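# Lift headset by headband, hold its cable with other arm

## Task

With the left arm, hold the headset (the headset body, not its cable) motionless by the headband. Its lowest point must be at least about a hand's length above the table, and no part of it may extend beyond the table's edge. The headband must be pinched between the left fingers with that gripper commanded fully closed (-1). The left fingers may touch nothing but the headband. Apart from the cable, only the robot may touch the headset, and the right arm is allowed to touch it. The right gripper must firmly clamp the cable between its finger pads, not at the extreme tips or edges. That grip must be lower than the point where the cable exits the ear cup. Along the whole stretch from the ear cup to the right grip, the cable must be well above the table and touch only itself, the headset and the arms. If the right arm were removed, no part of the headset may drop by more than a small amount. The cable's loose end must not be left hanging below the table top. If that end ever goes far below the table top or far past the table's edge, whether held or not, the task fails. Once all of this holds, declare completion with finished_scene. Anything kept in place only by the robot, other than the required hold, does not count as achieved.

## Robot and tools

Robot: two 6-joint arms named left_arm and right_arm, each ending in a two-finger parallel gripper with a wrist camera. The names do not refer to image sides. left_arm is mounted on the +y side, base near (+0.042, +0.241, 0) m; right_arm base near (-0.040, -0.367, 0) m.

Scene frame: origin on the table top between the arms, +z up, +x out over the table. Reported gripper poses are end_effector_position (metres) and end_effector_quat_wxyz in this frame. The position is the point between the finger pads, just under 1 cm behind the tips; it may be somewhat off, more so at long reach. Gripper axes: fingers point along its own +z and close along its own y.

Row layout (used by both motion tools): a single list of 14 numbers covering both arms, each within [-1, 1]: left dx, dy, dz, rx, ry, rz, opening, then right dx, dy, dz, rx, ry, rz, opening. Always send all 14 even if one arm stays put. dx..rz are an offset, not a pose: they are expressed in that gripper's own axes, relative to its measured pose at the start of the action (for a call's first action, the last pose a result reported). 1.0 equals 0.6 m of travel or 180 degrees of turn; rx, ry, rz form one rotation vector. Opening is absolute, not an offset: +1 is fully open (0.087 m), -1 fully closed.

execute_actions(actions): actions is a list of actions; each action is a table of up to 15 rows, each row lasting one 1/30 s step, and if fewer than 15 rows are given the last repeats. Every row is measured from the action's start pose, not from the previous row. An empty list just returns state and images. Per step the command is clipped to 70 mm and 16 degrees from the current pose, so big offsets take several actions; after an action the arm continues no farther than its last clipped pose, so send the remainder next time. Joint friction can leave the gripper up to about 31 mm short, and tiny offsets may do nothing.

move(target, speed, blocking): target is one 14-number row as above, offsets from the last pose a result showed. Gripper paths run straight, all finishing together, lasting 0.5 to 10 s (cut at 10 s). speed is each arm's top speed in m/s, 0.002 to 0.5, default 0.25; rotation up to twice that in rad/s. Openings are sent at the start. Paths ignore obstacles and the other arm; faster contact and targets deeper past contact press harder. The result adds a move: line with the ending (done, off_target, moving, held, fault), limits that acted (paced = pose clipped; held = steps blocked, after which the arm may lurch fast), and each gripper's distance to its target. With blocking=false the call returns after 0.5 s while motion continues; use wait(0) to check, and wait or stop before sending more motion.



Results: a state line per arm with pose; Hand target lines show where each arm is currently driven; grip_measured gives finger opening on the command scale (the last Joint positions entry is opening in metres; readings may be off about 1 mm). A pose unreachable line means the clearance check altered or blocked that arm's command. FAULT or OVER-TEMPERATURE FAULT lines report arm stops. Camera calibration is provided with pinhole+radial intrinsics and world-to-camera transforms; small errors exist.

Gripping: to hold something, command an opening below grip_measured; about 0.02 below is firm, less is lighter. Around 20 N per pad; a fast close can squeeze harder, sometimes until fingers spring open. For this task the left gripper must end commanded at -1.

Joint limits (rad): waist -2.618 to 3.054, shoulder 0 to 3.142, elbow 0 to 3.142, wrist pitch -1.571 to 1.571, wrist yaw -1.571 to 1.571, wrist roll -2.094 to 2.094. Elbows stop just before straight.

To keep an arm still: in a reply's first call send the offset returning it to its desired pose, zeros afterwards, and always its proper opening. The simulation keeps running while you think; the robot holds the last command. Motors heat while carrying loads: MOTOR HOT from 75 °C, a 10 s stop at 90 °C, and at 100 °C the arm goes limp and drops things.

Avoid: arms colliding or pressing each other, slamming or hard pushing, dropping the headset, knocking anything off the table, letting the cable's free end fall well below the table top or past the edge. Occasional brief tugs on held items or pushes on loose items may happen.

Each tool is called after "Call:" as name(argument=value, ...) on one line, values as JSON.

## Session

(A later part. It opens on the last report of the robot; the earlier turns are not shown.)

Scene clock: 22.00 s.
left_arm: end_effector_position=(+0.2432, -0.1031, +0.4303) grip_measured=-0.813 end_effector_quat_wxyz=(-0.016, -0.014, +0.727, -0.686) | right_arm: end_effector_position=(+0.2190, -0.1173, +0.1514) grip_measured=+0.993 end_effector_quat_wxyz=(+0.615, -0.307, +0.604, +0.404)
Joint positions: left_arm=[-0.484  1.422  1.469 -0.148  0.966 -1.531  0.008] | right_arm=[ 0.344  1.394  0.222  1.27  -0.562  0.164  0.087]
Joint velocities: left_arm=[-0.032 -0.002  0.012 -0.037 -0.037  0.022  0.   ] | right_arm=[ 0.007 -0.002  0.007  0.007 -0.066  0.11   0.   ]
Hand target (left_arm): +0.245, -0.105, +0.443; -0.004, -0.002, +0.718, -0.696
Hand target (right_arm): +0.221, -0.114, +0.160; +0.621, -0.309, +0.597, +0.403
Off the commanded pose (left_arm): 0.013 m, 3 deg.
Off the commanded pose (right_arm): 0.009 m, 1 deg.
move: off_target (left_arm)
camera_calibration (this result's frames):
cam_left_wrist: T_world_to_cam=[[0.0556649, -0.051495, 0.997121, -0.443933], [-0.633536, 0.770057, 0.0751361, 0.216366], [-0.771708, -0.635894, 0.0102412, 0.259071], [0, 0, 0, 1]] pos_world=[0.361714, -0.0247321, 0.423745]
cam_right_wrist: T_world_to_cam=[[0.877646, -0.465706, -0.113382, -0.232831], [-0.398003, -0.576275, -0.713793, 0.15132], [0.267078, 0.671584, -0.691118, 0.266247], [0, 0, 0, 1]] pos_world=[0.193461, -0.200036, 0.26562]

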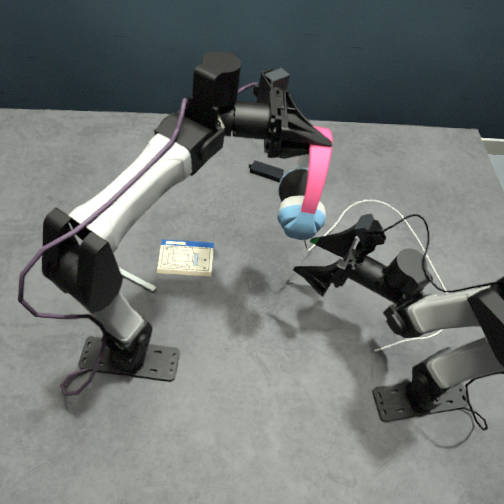

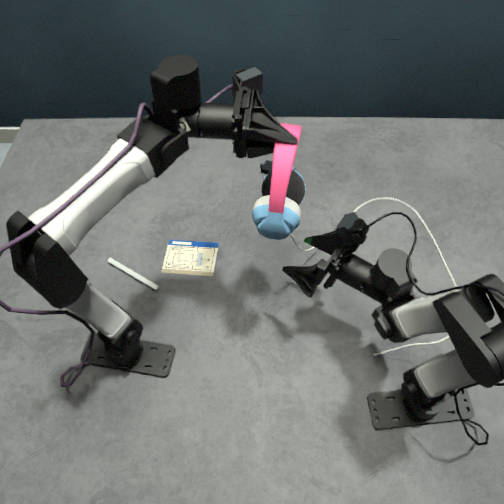

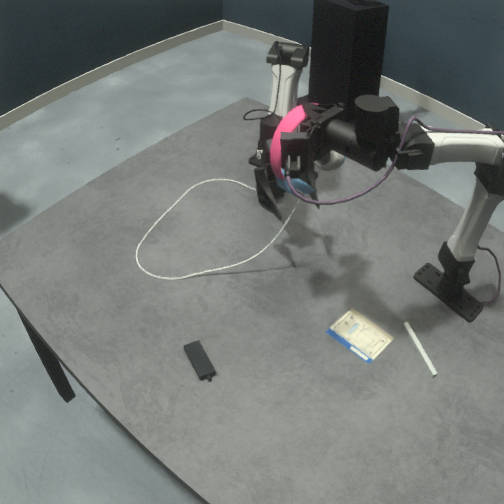

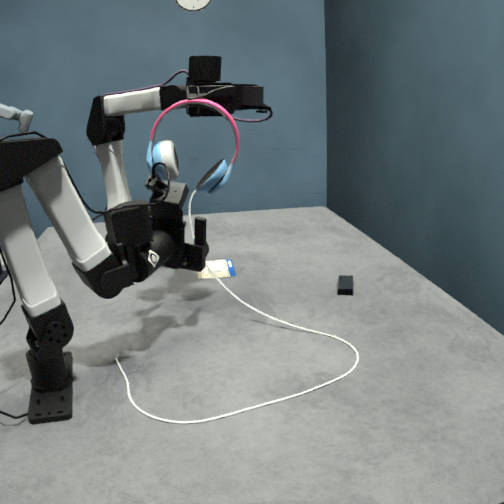

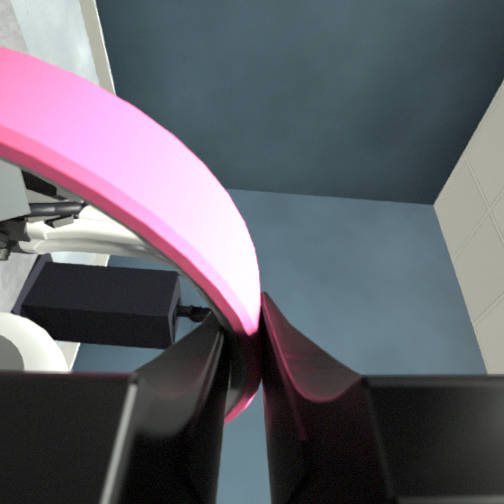

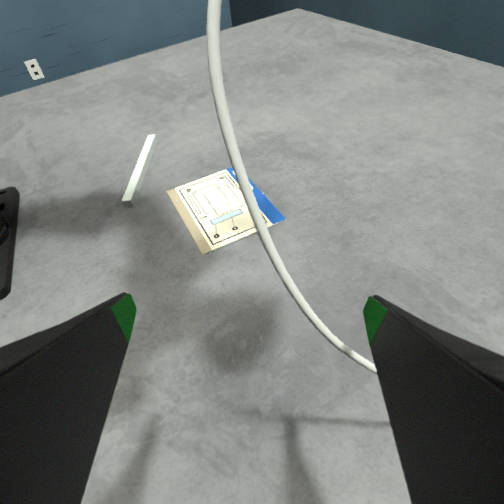

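Advance ~6 cm, slightly right.

Call:
move(target=[0,-0.022,0,0,0,0,-1,-0.02,-0.02,0.11,0,0,0,1], speed=0.1)

Scene clock: 23.17 s.
left_arm: end_effector_position=(+0.2407, -0.1013, +0.4318) grip_measured=-0.813 end_effector_quat_wxyz=(-0.027, -0.024, +0.735, -0.677) | right_arm: end_effector_position=(+0.2593, -0.0733, +0.1773) grip_measured=+0.993 end_effector_quat_wxyz=(+0.626, -0.306, +0.591, +0.406)
Joint positions: left_arm=[-0.484  1.422  1.5   -0.222  0.966 -1.525  0.008] | right_arm=[ 0.422  1.544  0.46   1.213 -0.485  0.158  0.087]
Joint velocities: left_arm=[-0.007  0.007 -0.002 -0.022  0.037  0.022 -0.   ] | right_arm=[ 0.007 -0.017 -0.012 -0.022 -0.022  0.007 -0.   ]
Hand target (left_arm): +0.243, -0.103, +0.443; -0.016, -0.014, +0.727, -0.686
Hand target (right_arm): +0.263, -0.068, +0.168; +0.615, -0.307, +0.604, +0.404
Off the commanded pose (left_arm): 0.012 m, 2 deg.
Off the commanded pose (right_arm): 0.012 m, 2 deg.
move: off_target (left_arm, right_arm)
camera_calibration (this result's frames):
cam_left_wrist: T_world_to_cam=[[0.0848838, -0.0757743, 0.993505, -0.453091], [-0.631062, 0.767538, 0.112457, 0.196321], [-0.771074, -0.636509, 0.0173332, 0.254998], [0, 0, 0, 1]] pos_world=[0.358974, -0.0227078, 0.423651]
cam_right_wrist: T_world_to_cam=[[0.880876, -0.462872, -0.099034, -0.247882], [-0.377848, -0.561574, -0.736116, 0.210985], [0.285112, 0.685846, -0.669572, 0.236321], [0, 0, 0, 1]] pos_world=[0.230695, -0.158334, 0.288994]

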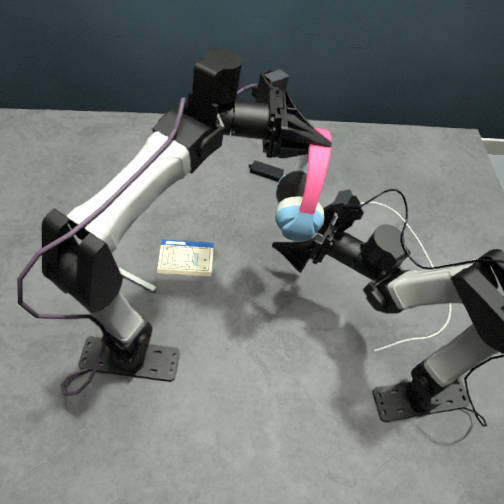

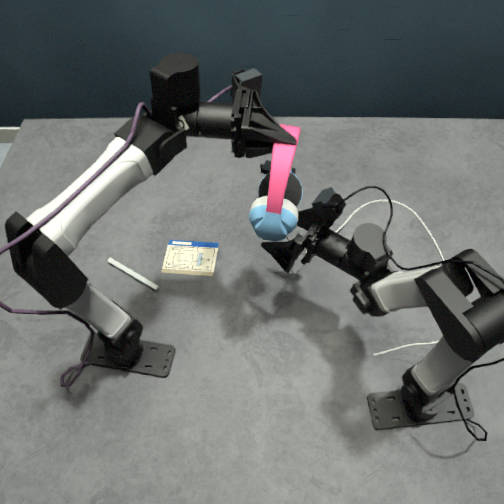

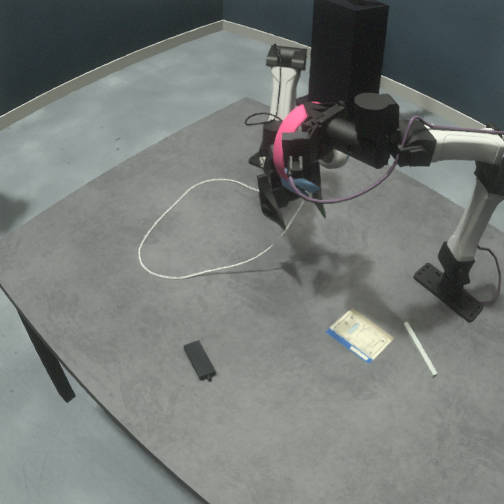

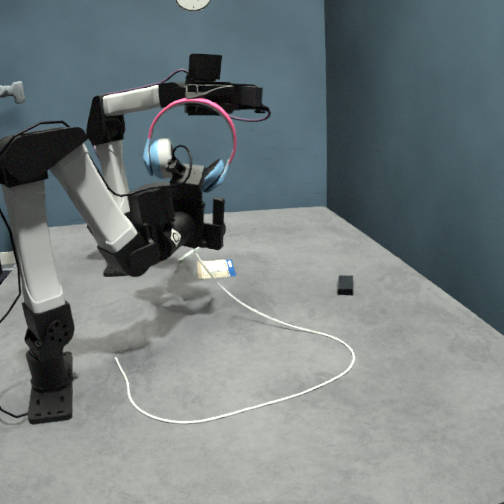

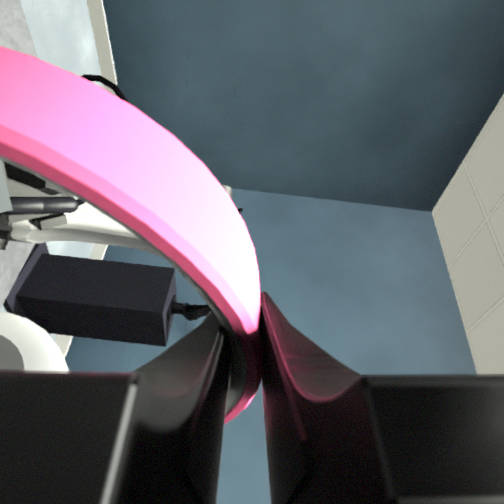

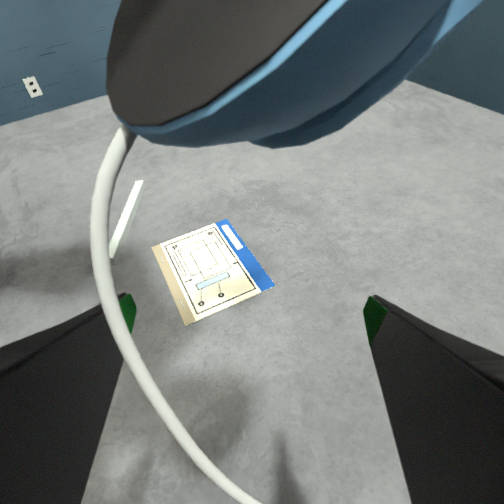

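Call:
move(target=[0,-0.02,0,0,0,0,-1,0.04,0.065,0,0,0,0,1], speed=0.08)

Call:
move(target=[0,-0.02,0,0,0,0,-1,0,0,0,0,0,0,-1])

Scene clock: 24.37 s.
left_arm: end_effector_position=(+0.2396, -0.1003, +0.4306) grip_measured=-0.813 end_effector_quat_wxyz=(-0.038, -0.036, +0.743, -0.667) | right_arm: end_effector_position=(+0.2275, -0.0500, +0.1770) grip_measured=+0.993 end_effector_quat_wxyz=(+0.639, -0.304, +0.575, +0.411)
Joint positions: left_arm=[-0.484  1.426  1.527 -0.292  0.963 -1.519  0.008] | right_arm=[ 0.572  1.544  0.399  1.308 -0.339  0.14   0.087]
Joint velocities: left_arm=[ 0.027 -0.012  0.007 -0.007 -0.095  0.051 -0.001] | right_arm=[ 0.007 -0.012  0.002 -0.081  0.007  0.007 -0.   ]
Hand target (left_arm): +0.241, -0.102, +0.443; -0.027, -0.024, +0.735, -0.677
Hand target (right_arm): +0.224, -0.051, +0.158; +0.626, -0.307, +0.591, +0.406
Off the commanded pose (left_arm): 0.013 m, 2 deg.
Off the commanded pose (right_arm): 0.020 m, 2 deg.
move: off_target (left_arm, right_arm)
camera_calibration (this result's frames):
cam_left_wrist: T_world_to_cam=[[0.116982, -0.102391, 0.987842, -0.459631], [-0.628059, 0.762886, 0.15345, 0.176163], [-0.769322, -0.638374, 0.024936, 0.250891], [0, 0, 0, 1]] pos_world=[0.357425, -0.0212922, 0.420754]
cam_right_wrist: T_world_to_cam=[[0.884998, -0.457696, -0.0853958, -0.212221], [-0.35359, -0.541376, -0.762814, 0.212071], [0.302906, 0.705285, -0.640954, 0.221082], [0, 0, 0, 1]] pos_world=[0.195835, -0.138248, 0.285351]

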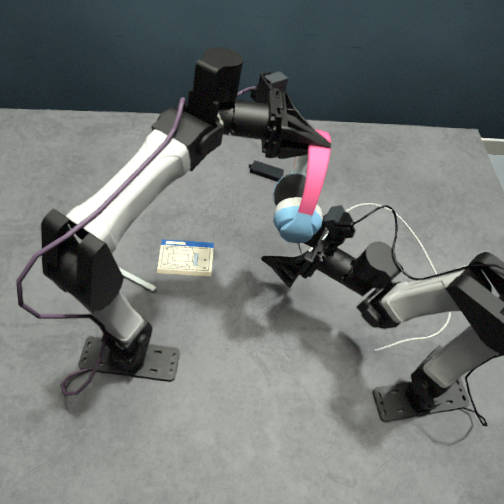

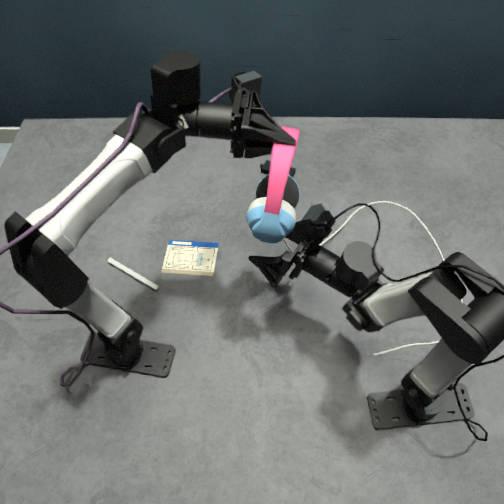

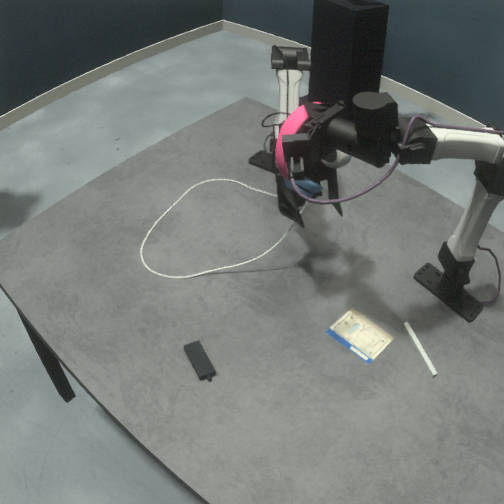

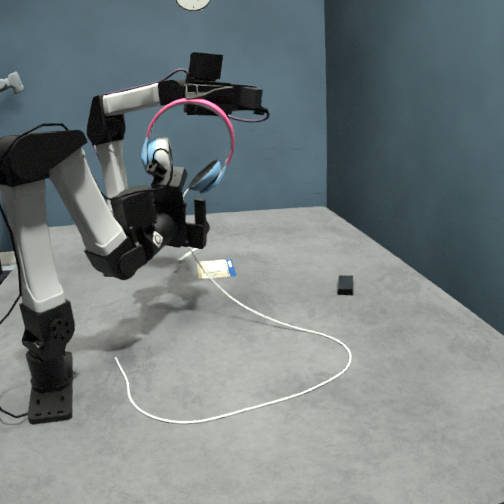

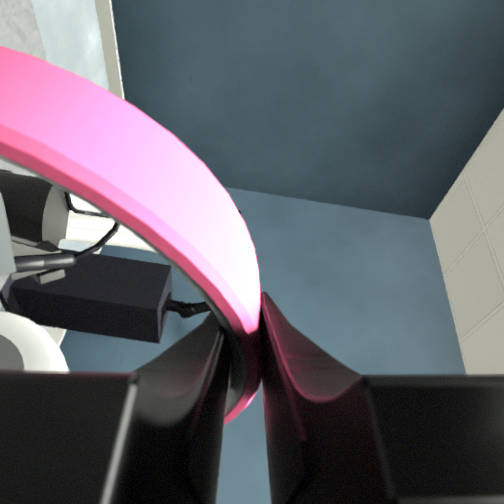

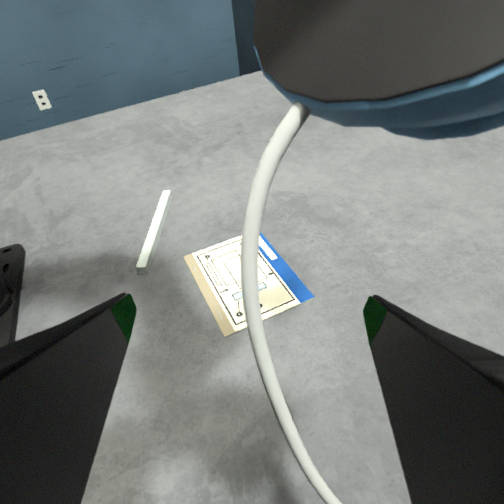

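Scene clock: 25.07 s.
left_arm: end_effector_position=(+0.2393, -0.0998, +0.4296) grip_measured=-0.813 end_effector_quat_wxyz=(-0.047, -0.047, +0.751, -0.657) | right_arm: end_effector_position=(+0.2275, -0.0500, +0.1770) grip_measured=-1.000 end_effector_quat_wxyz=(+0.639, -0.304, +0.575, +0.411)
Joint positions: left_arm=[-0.484  1.434  1.556 -0.355  0.96  -1.512  0.008] | right_arm=[ 0.572  1.544  0.399  1.308 -0.339  0.14   0.   ]
Joint velocities: left_arm=[ 0.012 -0.012  0.012  0.007 -0.051 -0.051 -0.   ] | right_arm=[-0.017 -0.002  0.007  0.007  0.066 -0.007  0.   ]
Hand target (left_arm): +0.240, -0.101, +0.442; -0.038, -0.036, +0.743, -0.667
Hand target (right_arm): +0.228, -0.050, +0.177; +0.639, -0.304, +0.575, +0.411
Off the commanded pose (left_arm): 0.013 m, 2 deg.
Off the commanded pose (right_arm): 0.000 m, 0 deg.
move: off_target (left_arm)
camera_calibration (this result's frames):
cam_left_wrist: T_world_to_cam=[[0.144706, -0.126605, 0.981342, -0.464827], [-0.62549, 0.756778, 0.189866, 0.158894], [-0.766696, -0.641294, 0.0303205, 0.247799], [0, 0, 0, 1]] pos_world=[0.356636, -0.0201845, 0.418472]
cam_right_wrist: T_world_to_cam=[[0.884998, -0.457696, -0.0853958, -0.212221], [-0.35359, -0.541376, -0.762814, 0.212071], [0.302906, 0.705285, -0.640954, 0.221082], [0, 0, 0, 1]] pos_world=[0.195835, -0.138248, 0.285351]

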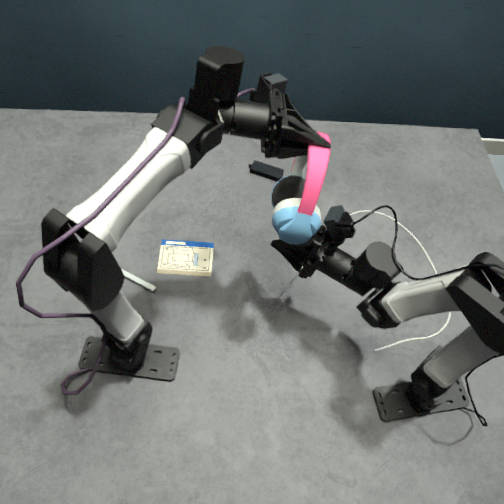

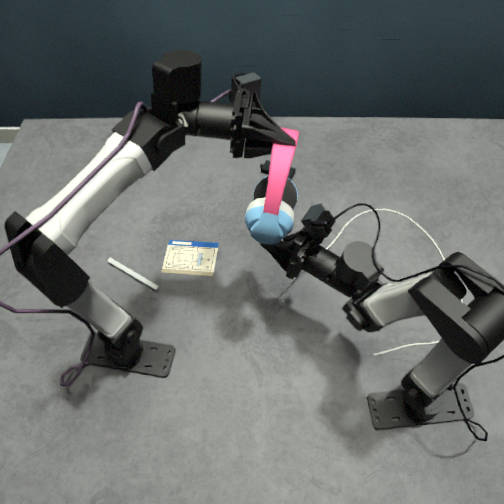

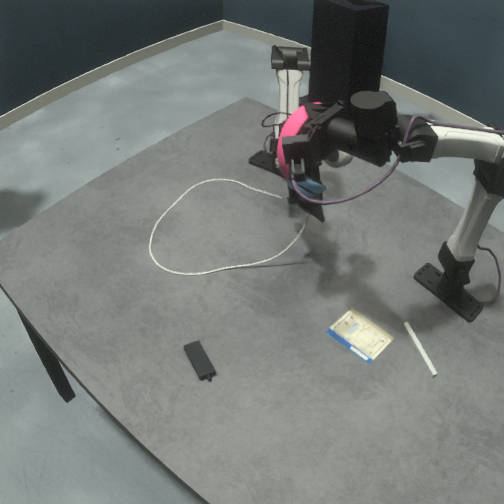

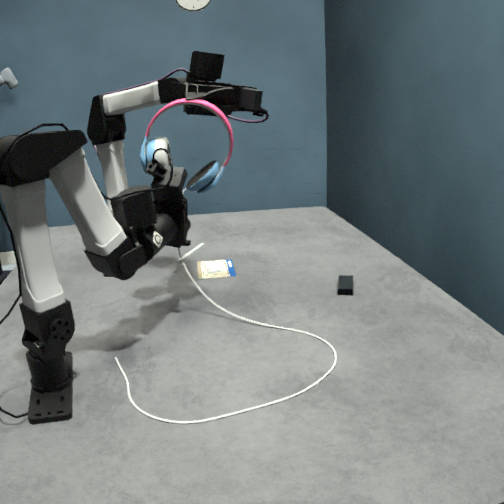

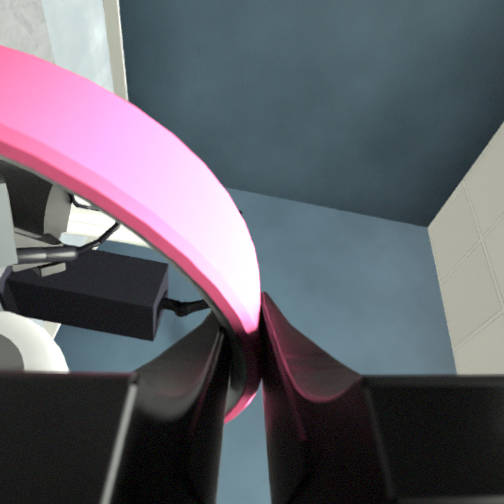

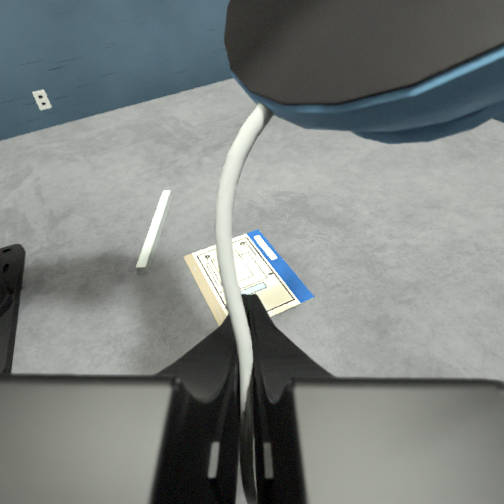

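Call:
move(target=[0,-0.02,0,0,0,0,-1,0,0,-0.05,0,0,0,0], speed=0.05)

Call:
move(target=[0,-0.02,0,0,0,0,-1,0,0,0,0,0,0,-1])

Scene clock: 26.03 s.
left_arm: end_effector_position=(+0.2393, -0.0994, +0.4292) grip_measured=-0.813 end_effector_quat_wxyz=(-0.054, -0.057, +0.758, -0.647) | right_arm: end_effector_position=(+0.2169, -0.0701, +0.1704) grip_measured=+0.000 end_effector_quat_wxyz=(+0.637, -0.305, +0.579, +0.408)
Joint positions: left_arm=[-0.484  1.444  1.589 -0.419  0.954 -1.505  0.008] | right_arm=[ 0.537  1.48   0.314  1.322 -0.371  0.142  0.044]
Joint velocities: left_arm=[ 0.007 -0.007 -0.002 -0.081 -0.066  0.037 -0.   ] | right_arm=[-0.007  0.002  0.007 -0.007 -0.066  0.066  0.001]
Hand target (left_arm): +0.240, -0.101, +0.441; -0.047, -0.047, +0.751, -0.657
Hand target (right_arm): +0.213, -0.075, +0.172; +0.638, -0.304, +0.575, +0.411
Off the commanded pose (left_arm): 0.012 m, 2 deg.
Off the commanded pose (right_arm): 0.007 m, 1 deg.
move: off_target (left_arm)
camera_calibration (this result's frames):
cam_left_wrist: T_world_to_cam=[[0.169987, -0.149547, 0.974033, -0.469635], [-0.623655, 0.748968, 0.223832, 0.142794], [-0.762993, -0.645509, 0.0340492, 0.245211], [0, 0, 0, 1]] pos_world=[0.355981, -0.0188953, 0.417129]
cam_right_wrist: T_world_to_cam=[[0.883508, -0.460537, -0.0855513, -0.212451], [-0.358278, -0.54675, -0.756771, 0.192046], [0.301746, 0.699264, -0.648058, 0.235256], [0, 0, 0, 1]] pos_world=[0.18552, -0.157347, 0.279619]

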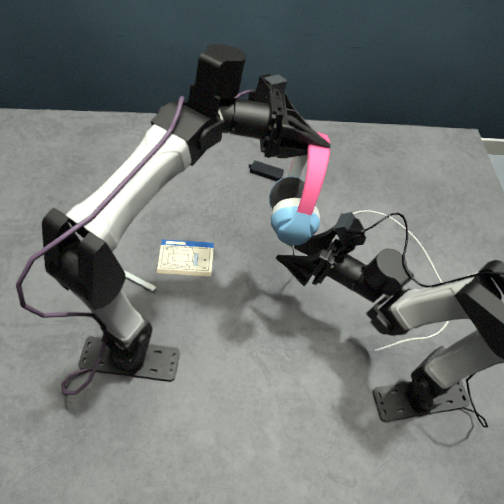

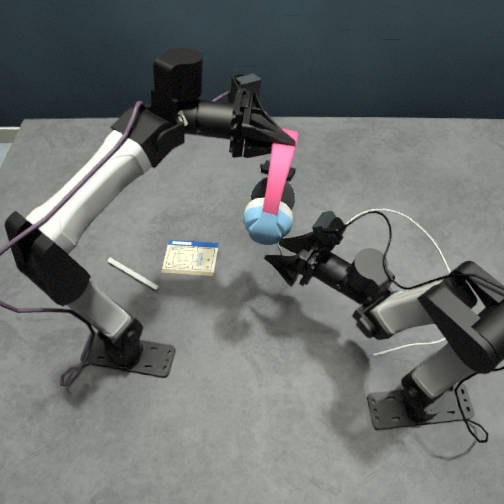

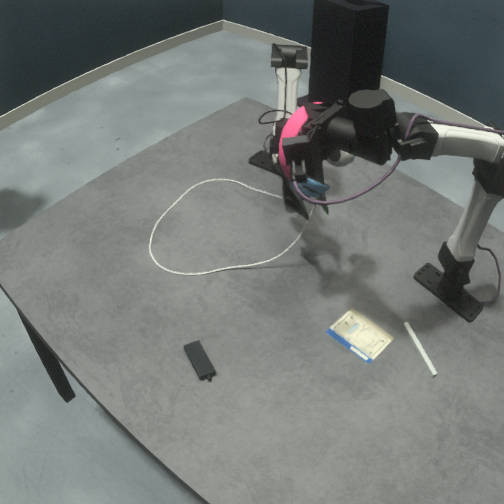

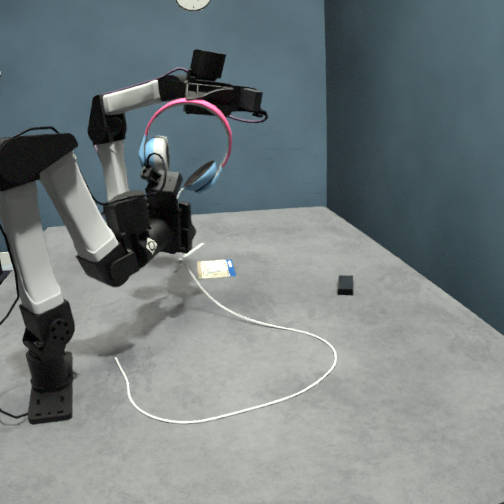

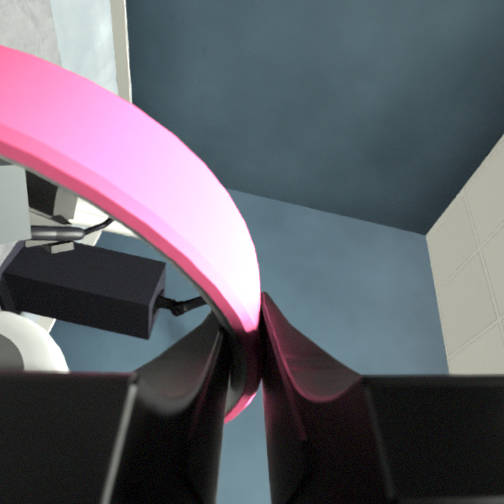

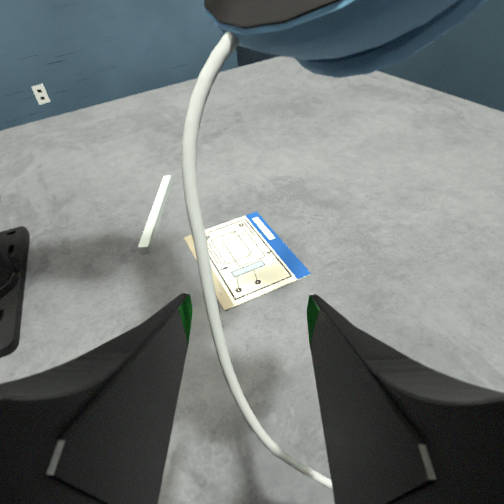

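Scene clock: 26.73 s.
left_arm: end_effector_position=(+0.2408, -0.0996, +0.4271) grip_measured=-0.813 end_effector_quat_wxyz=(-0.061, -0.069, +0.766, -0.636) | right_arm: end_effector_position=(+0.2169, -0.0701, +0.1704) grip_measured=-0.986 end_effector_quat_wxyz=(+0.637, -0.305, +0.579, +0.408)
Joint positions: left_arm=[-0.484  1.458  1.621 -0.481  0.945 -1.496  0.008] | right_arm=[ 0.537  1.48   0.314  1.322 -0.371  0.142  0.001]
Joint velocities: left_arm=[-0.002  0.007  0.007 -0.007  0.051  0.051 -0.   ] | right_arm=[ 0.002 -0.012 -0.007  0.007 -0.007 -0.081 -0.   ]
Hand target (left_arm): +0.241, -0.101, +0.441; -0.054, -0.057, +0.758, -0.647
Hand target (right_arm): +0.217, -0.070, +0.170; +0.637, -0.305, +0.579, +0.408
Off the commanded pose (left_arm): 0.014 m, 2 deg.
Off the commanded pose (right_arm): 0.000 m, 0 deg.
move: off_target (left_arm)
camera_calibration (this result's frames):
cam_left_wrist: T_world_to_cam=[[0.196175, -0.174725, 0.964876, -0.47275], [-0.622196, 0.738352, 0.260207, 0.127444], [-0.757884, -0.651388, 0.0361326, 0.243496], [0, 0, 0, 1]] pos_world=[0.356579, -0.0180898, 0.414185]
cam_right_wrist: T_world_to_cam=[[0.883508, -0.460537, -0.0855513, -0.212451], [-0.358278, -0.54675, -0.756771, 0.192046], [0.301746, 0.699264, -0.648058, 0.235256], [0, 0, 0, 1]] pos_world=[0.18552, -0.157347, 0.279619]

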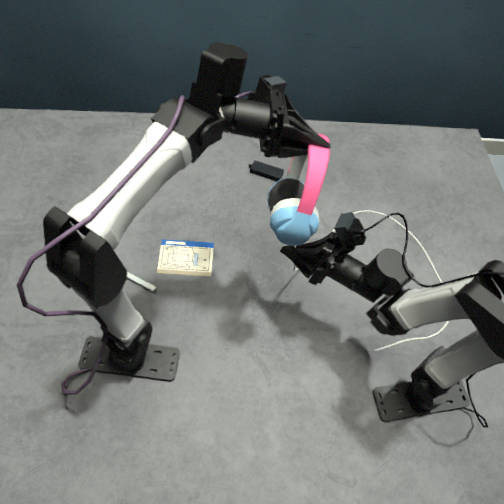

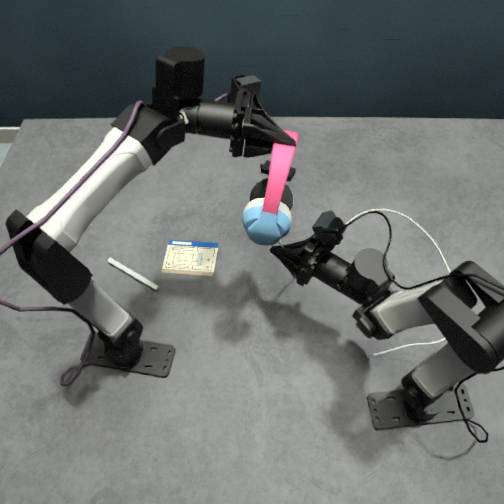

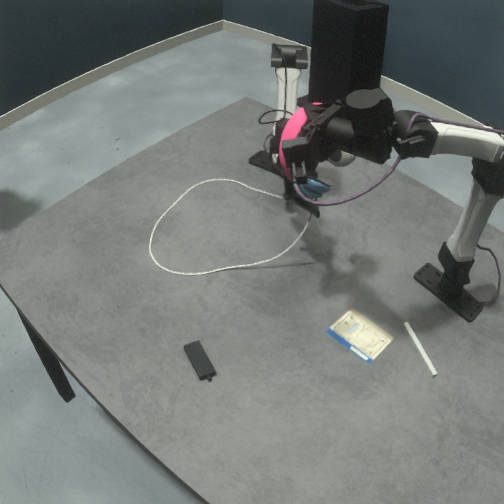

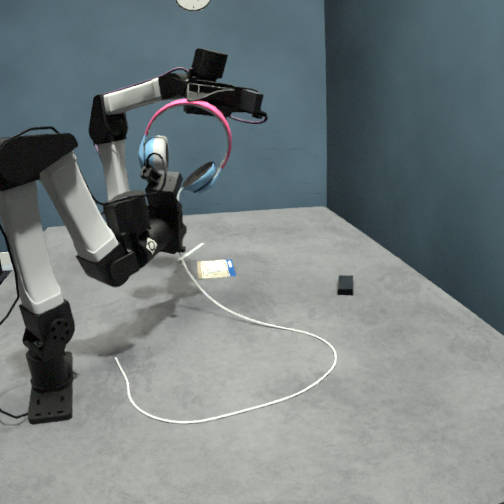

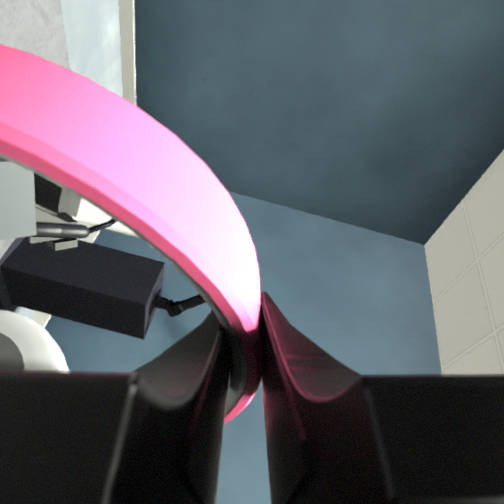

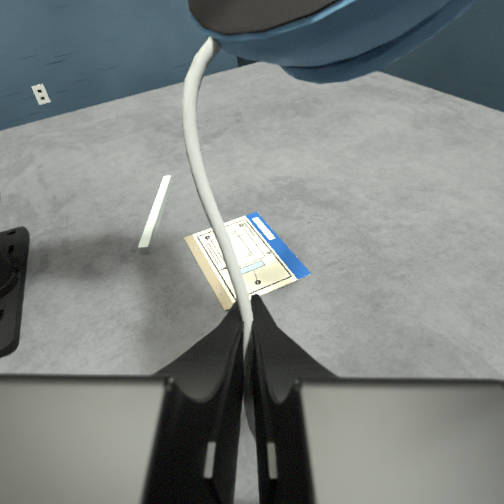

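Cable is between the pads and held.

Call:
finished_scene(scene=2)

The scene is finished: the task was done.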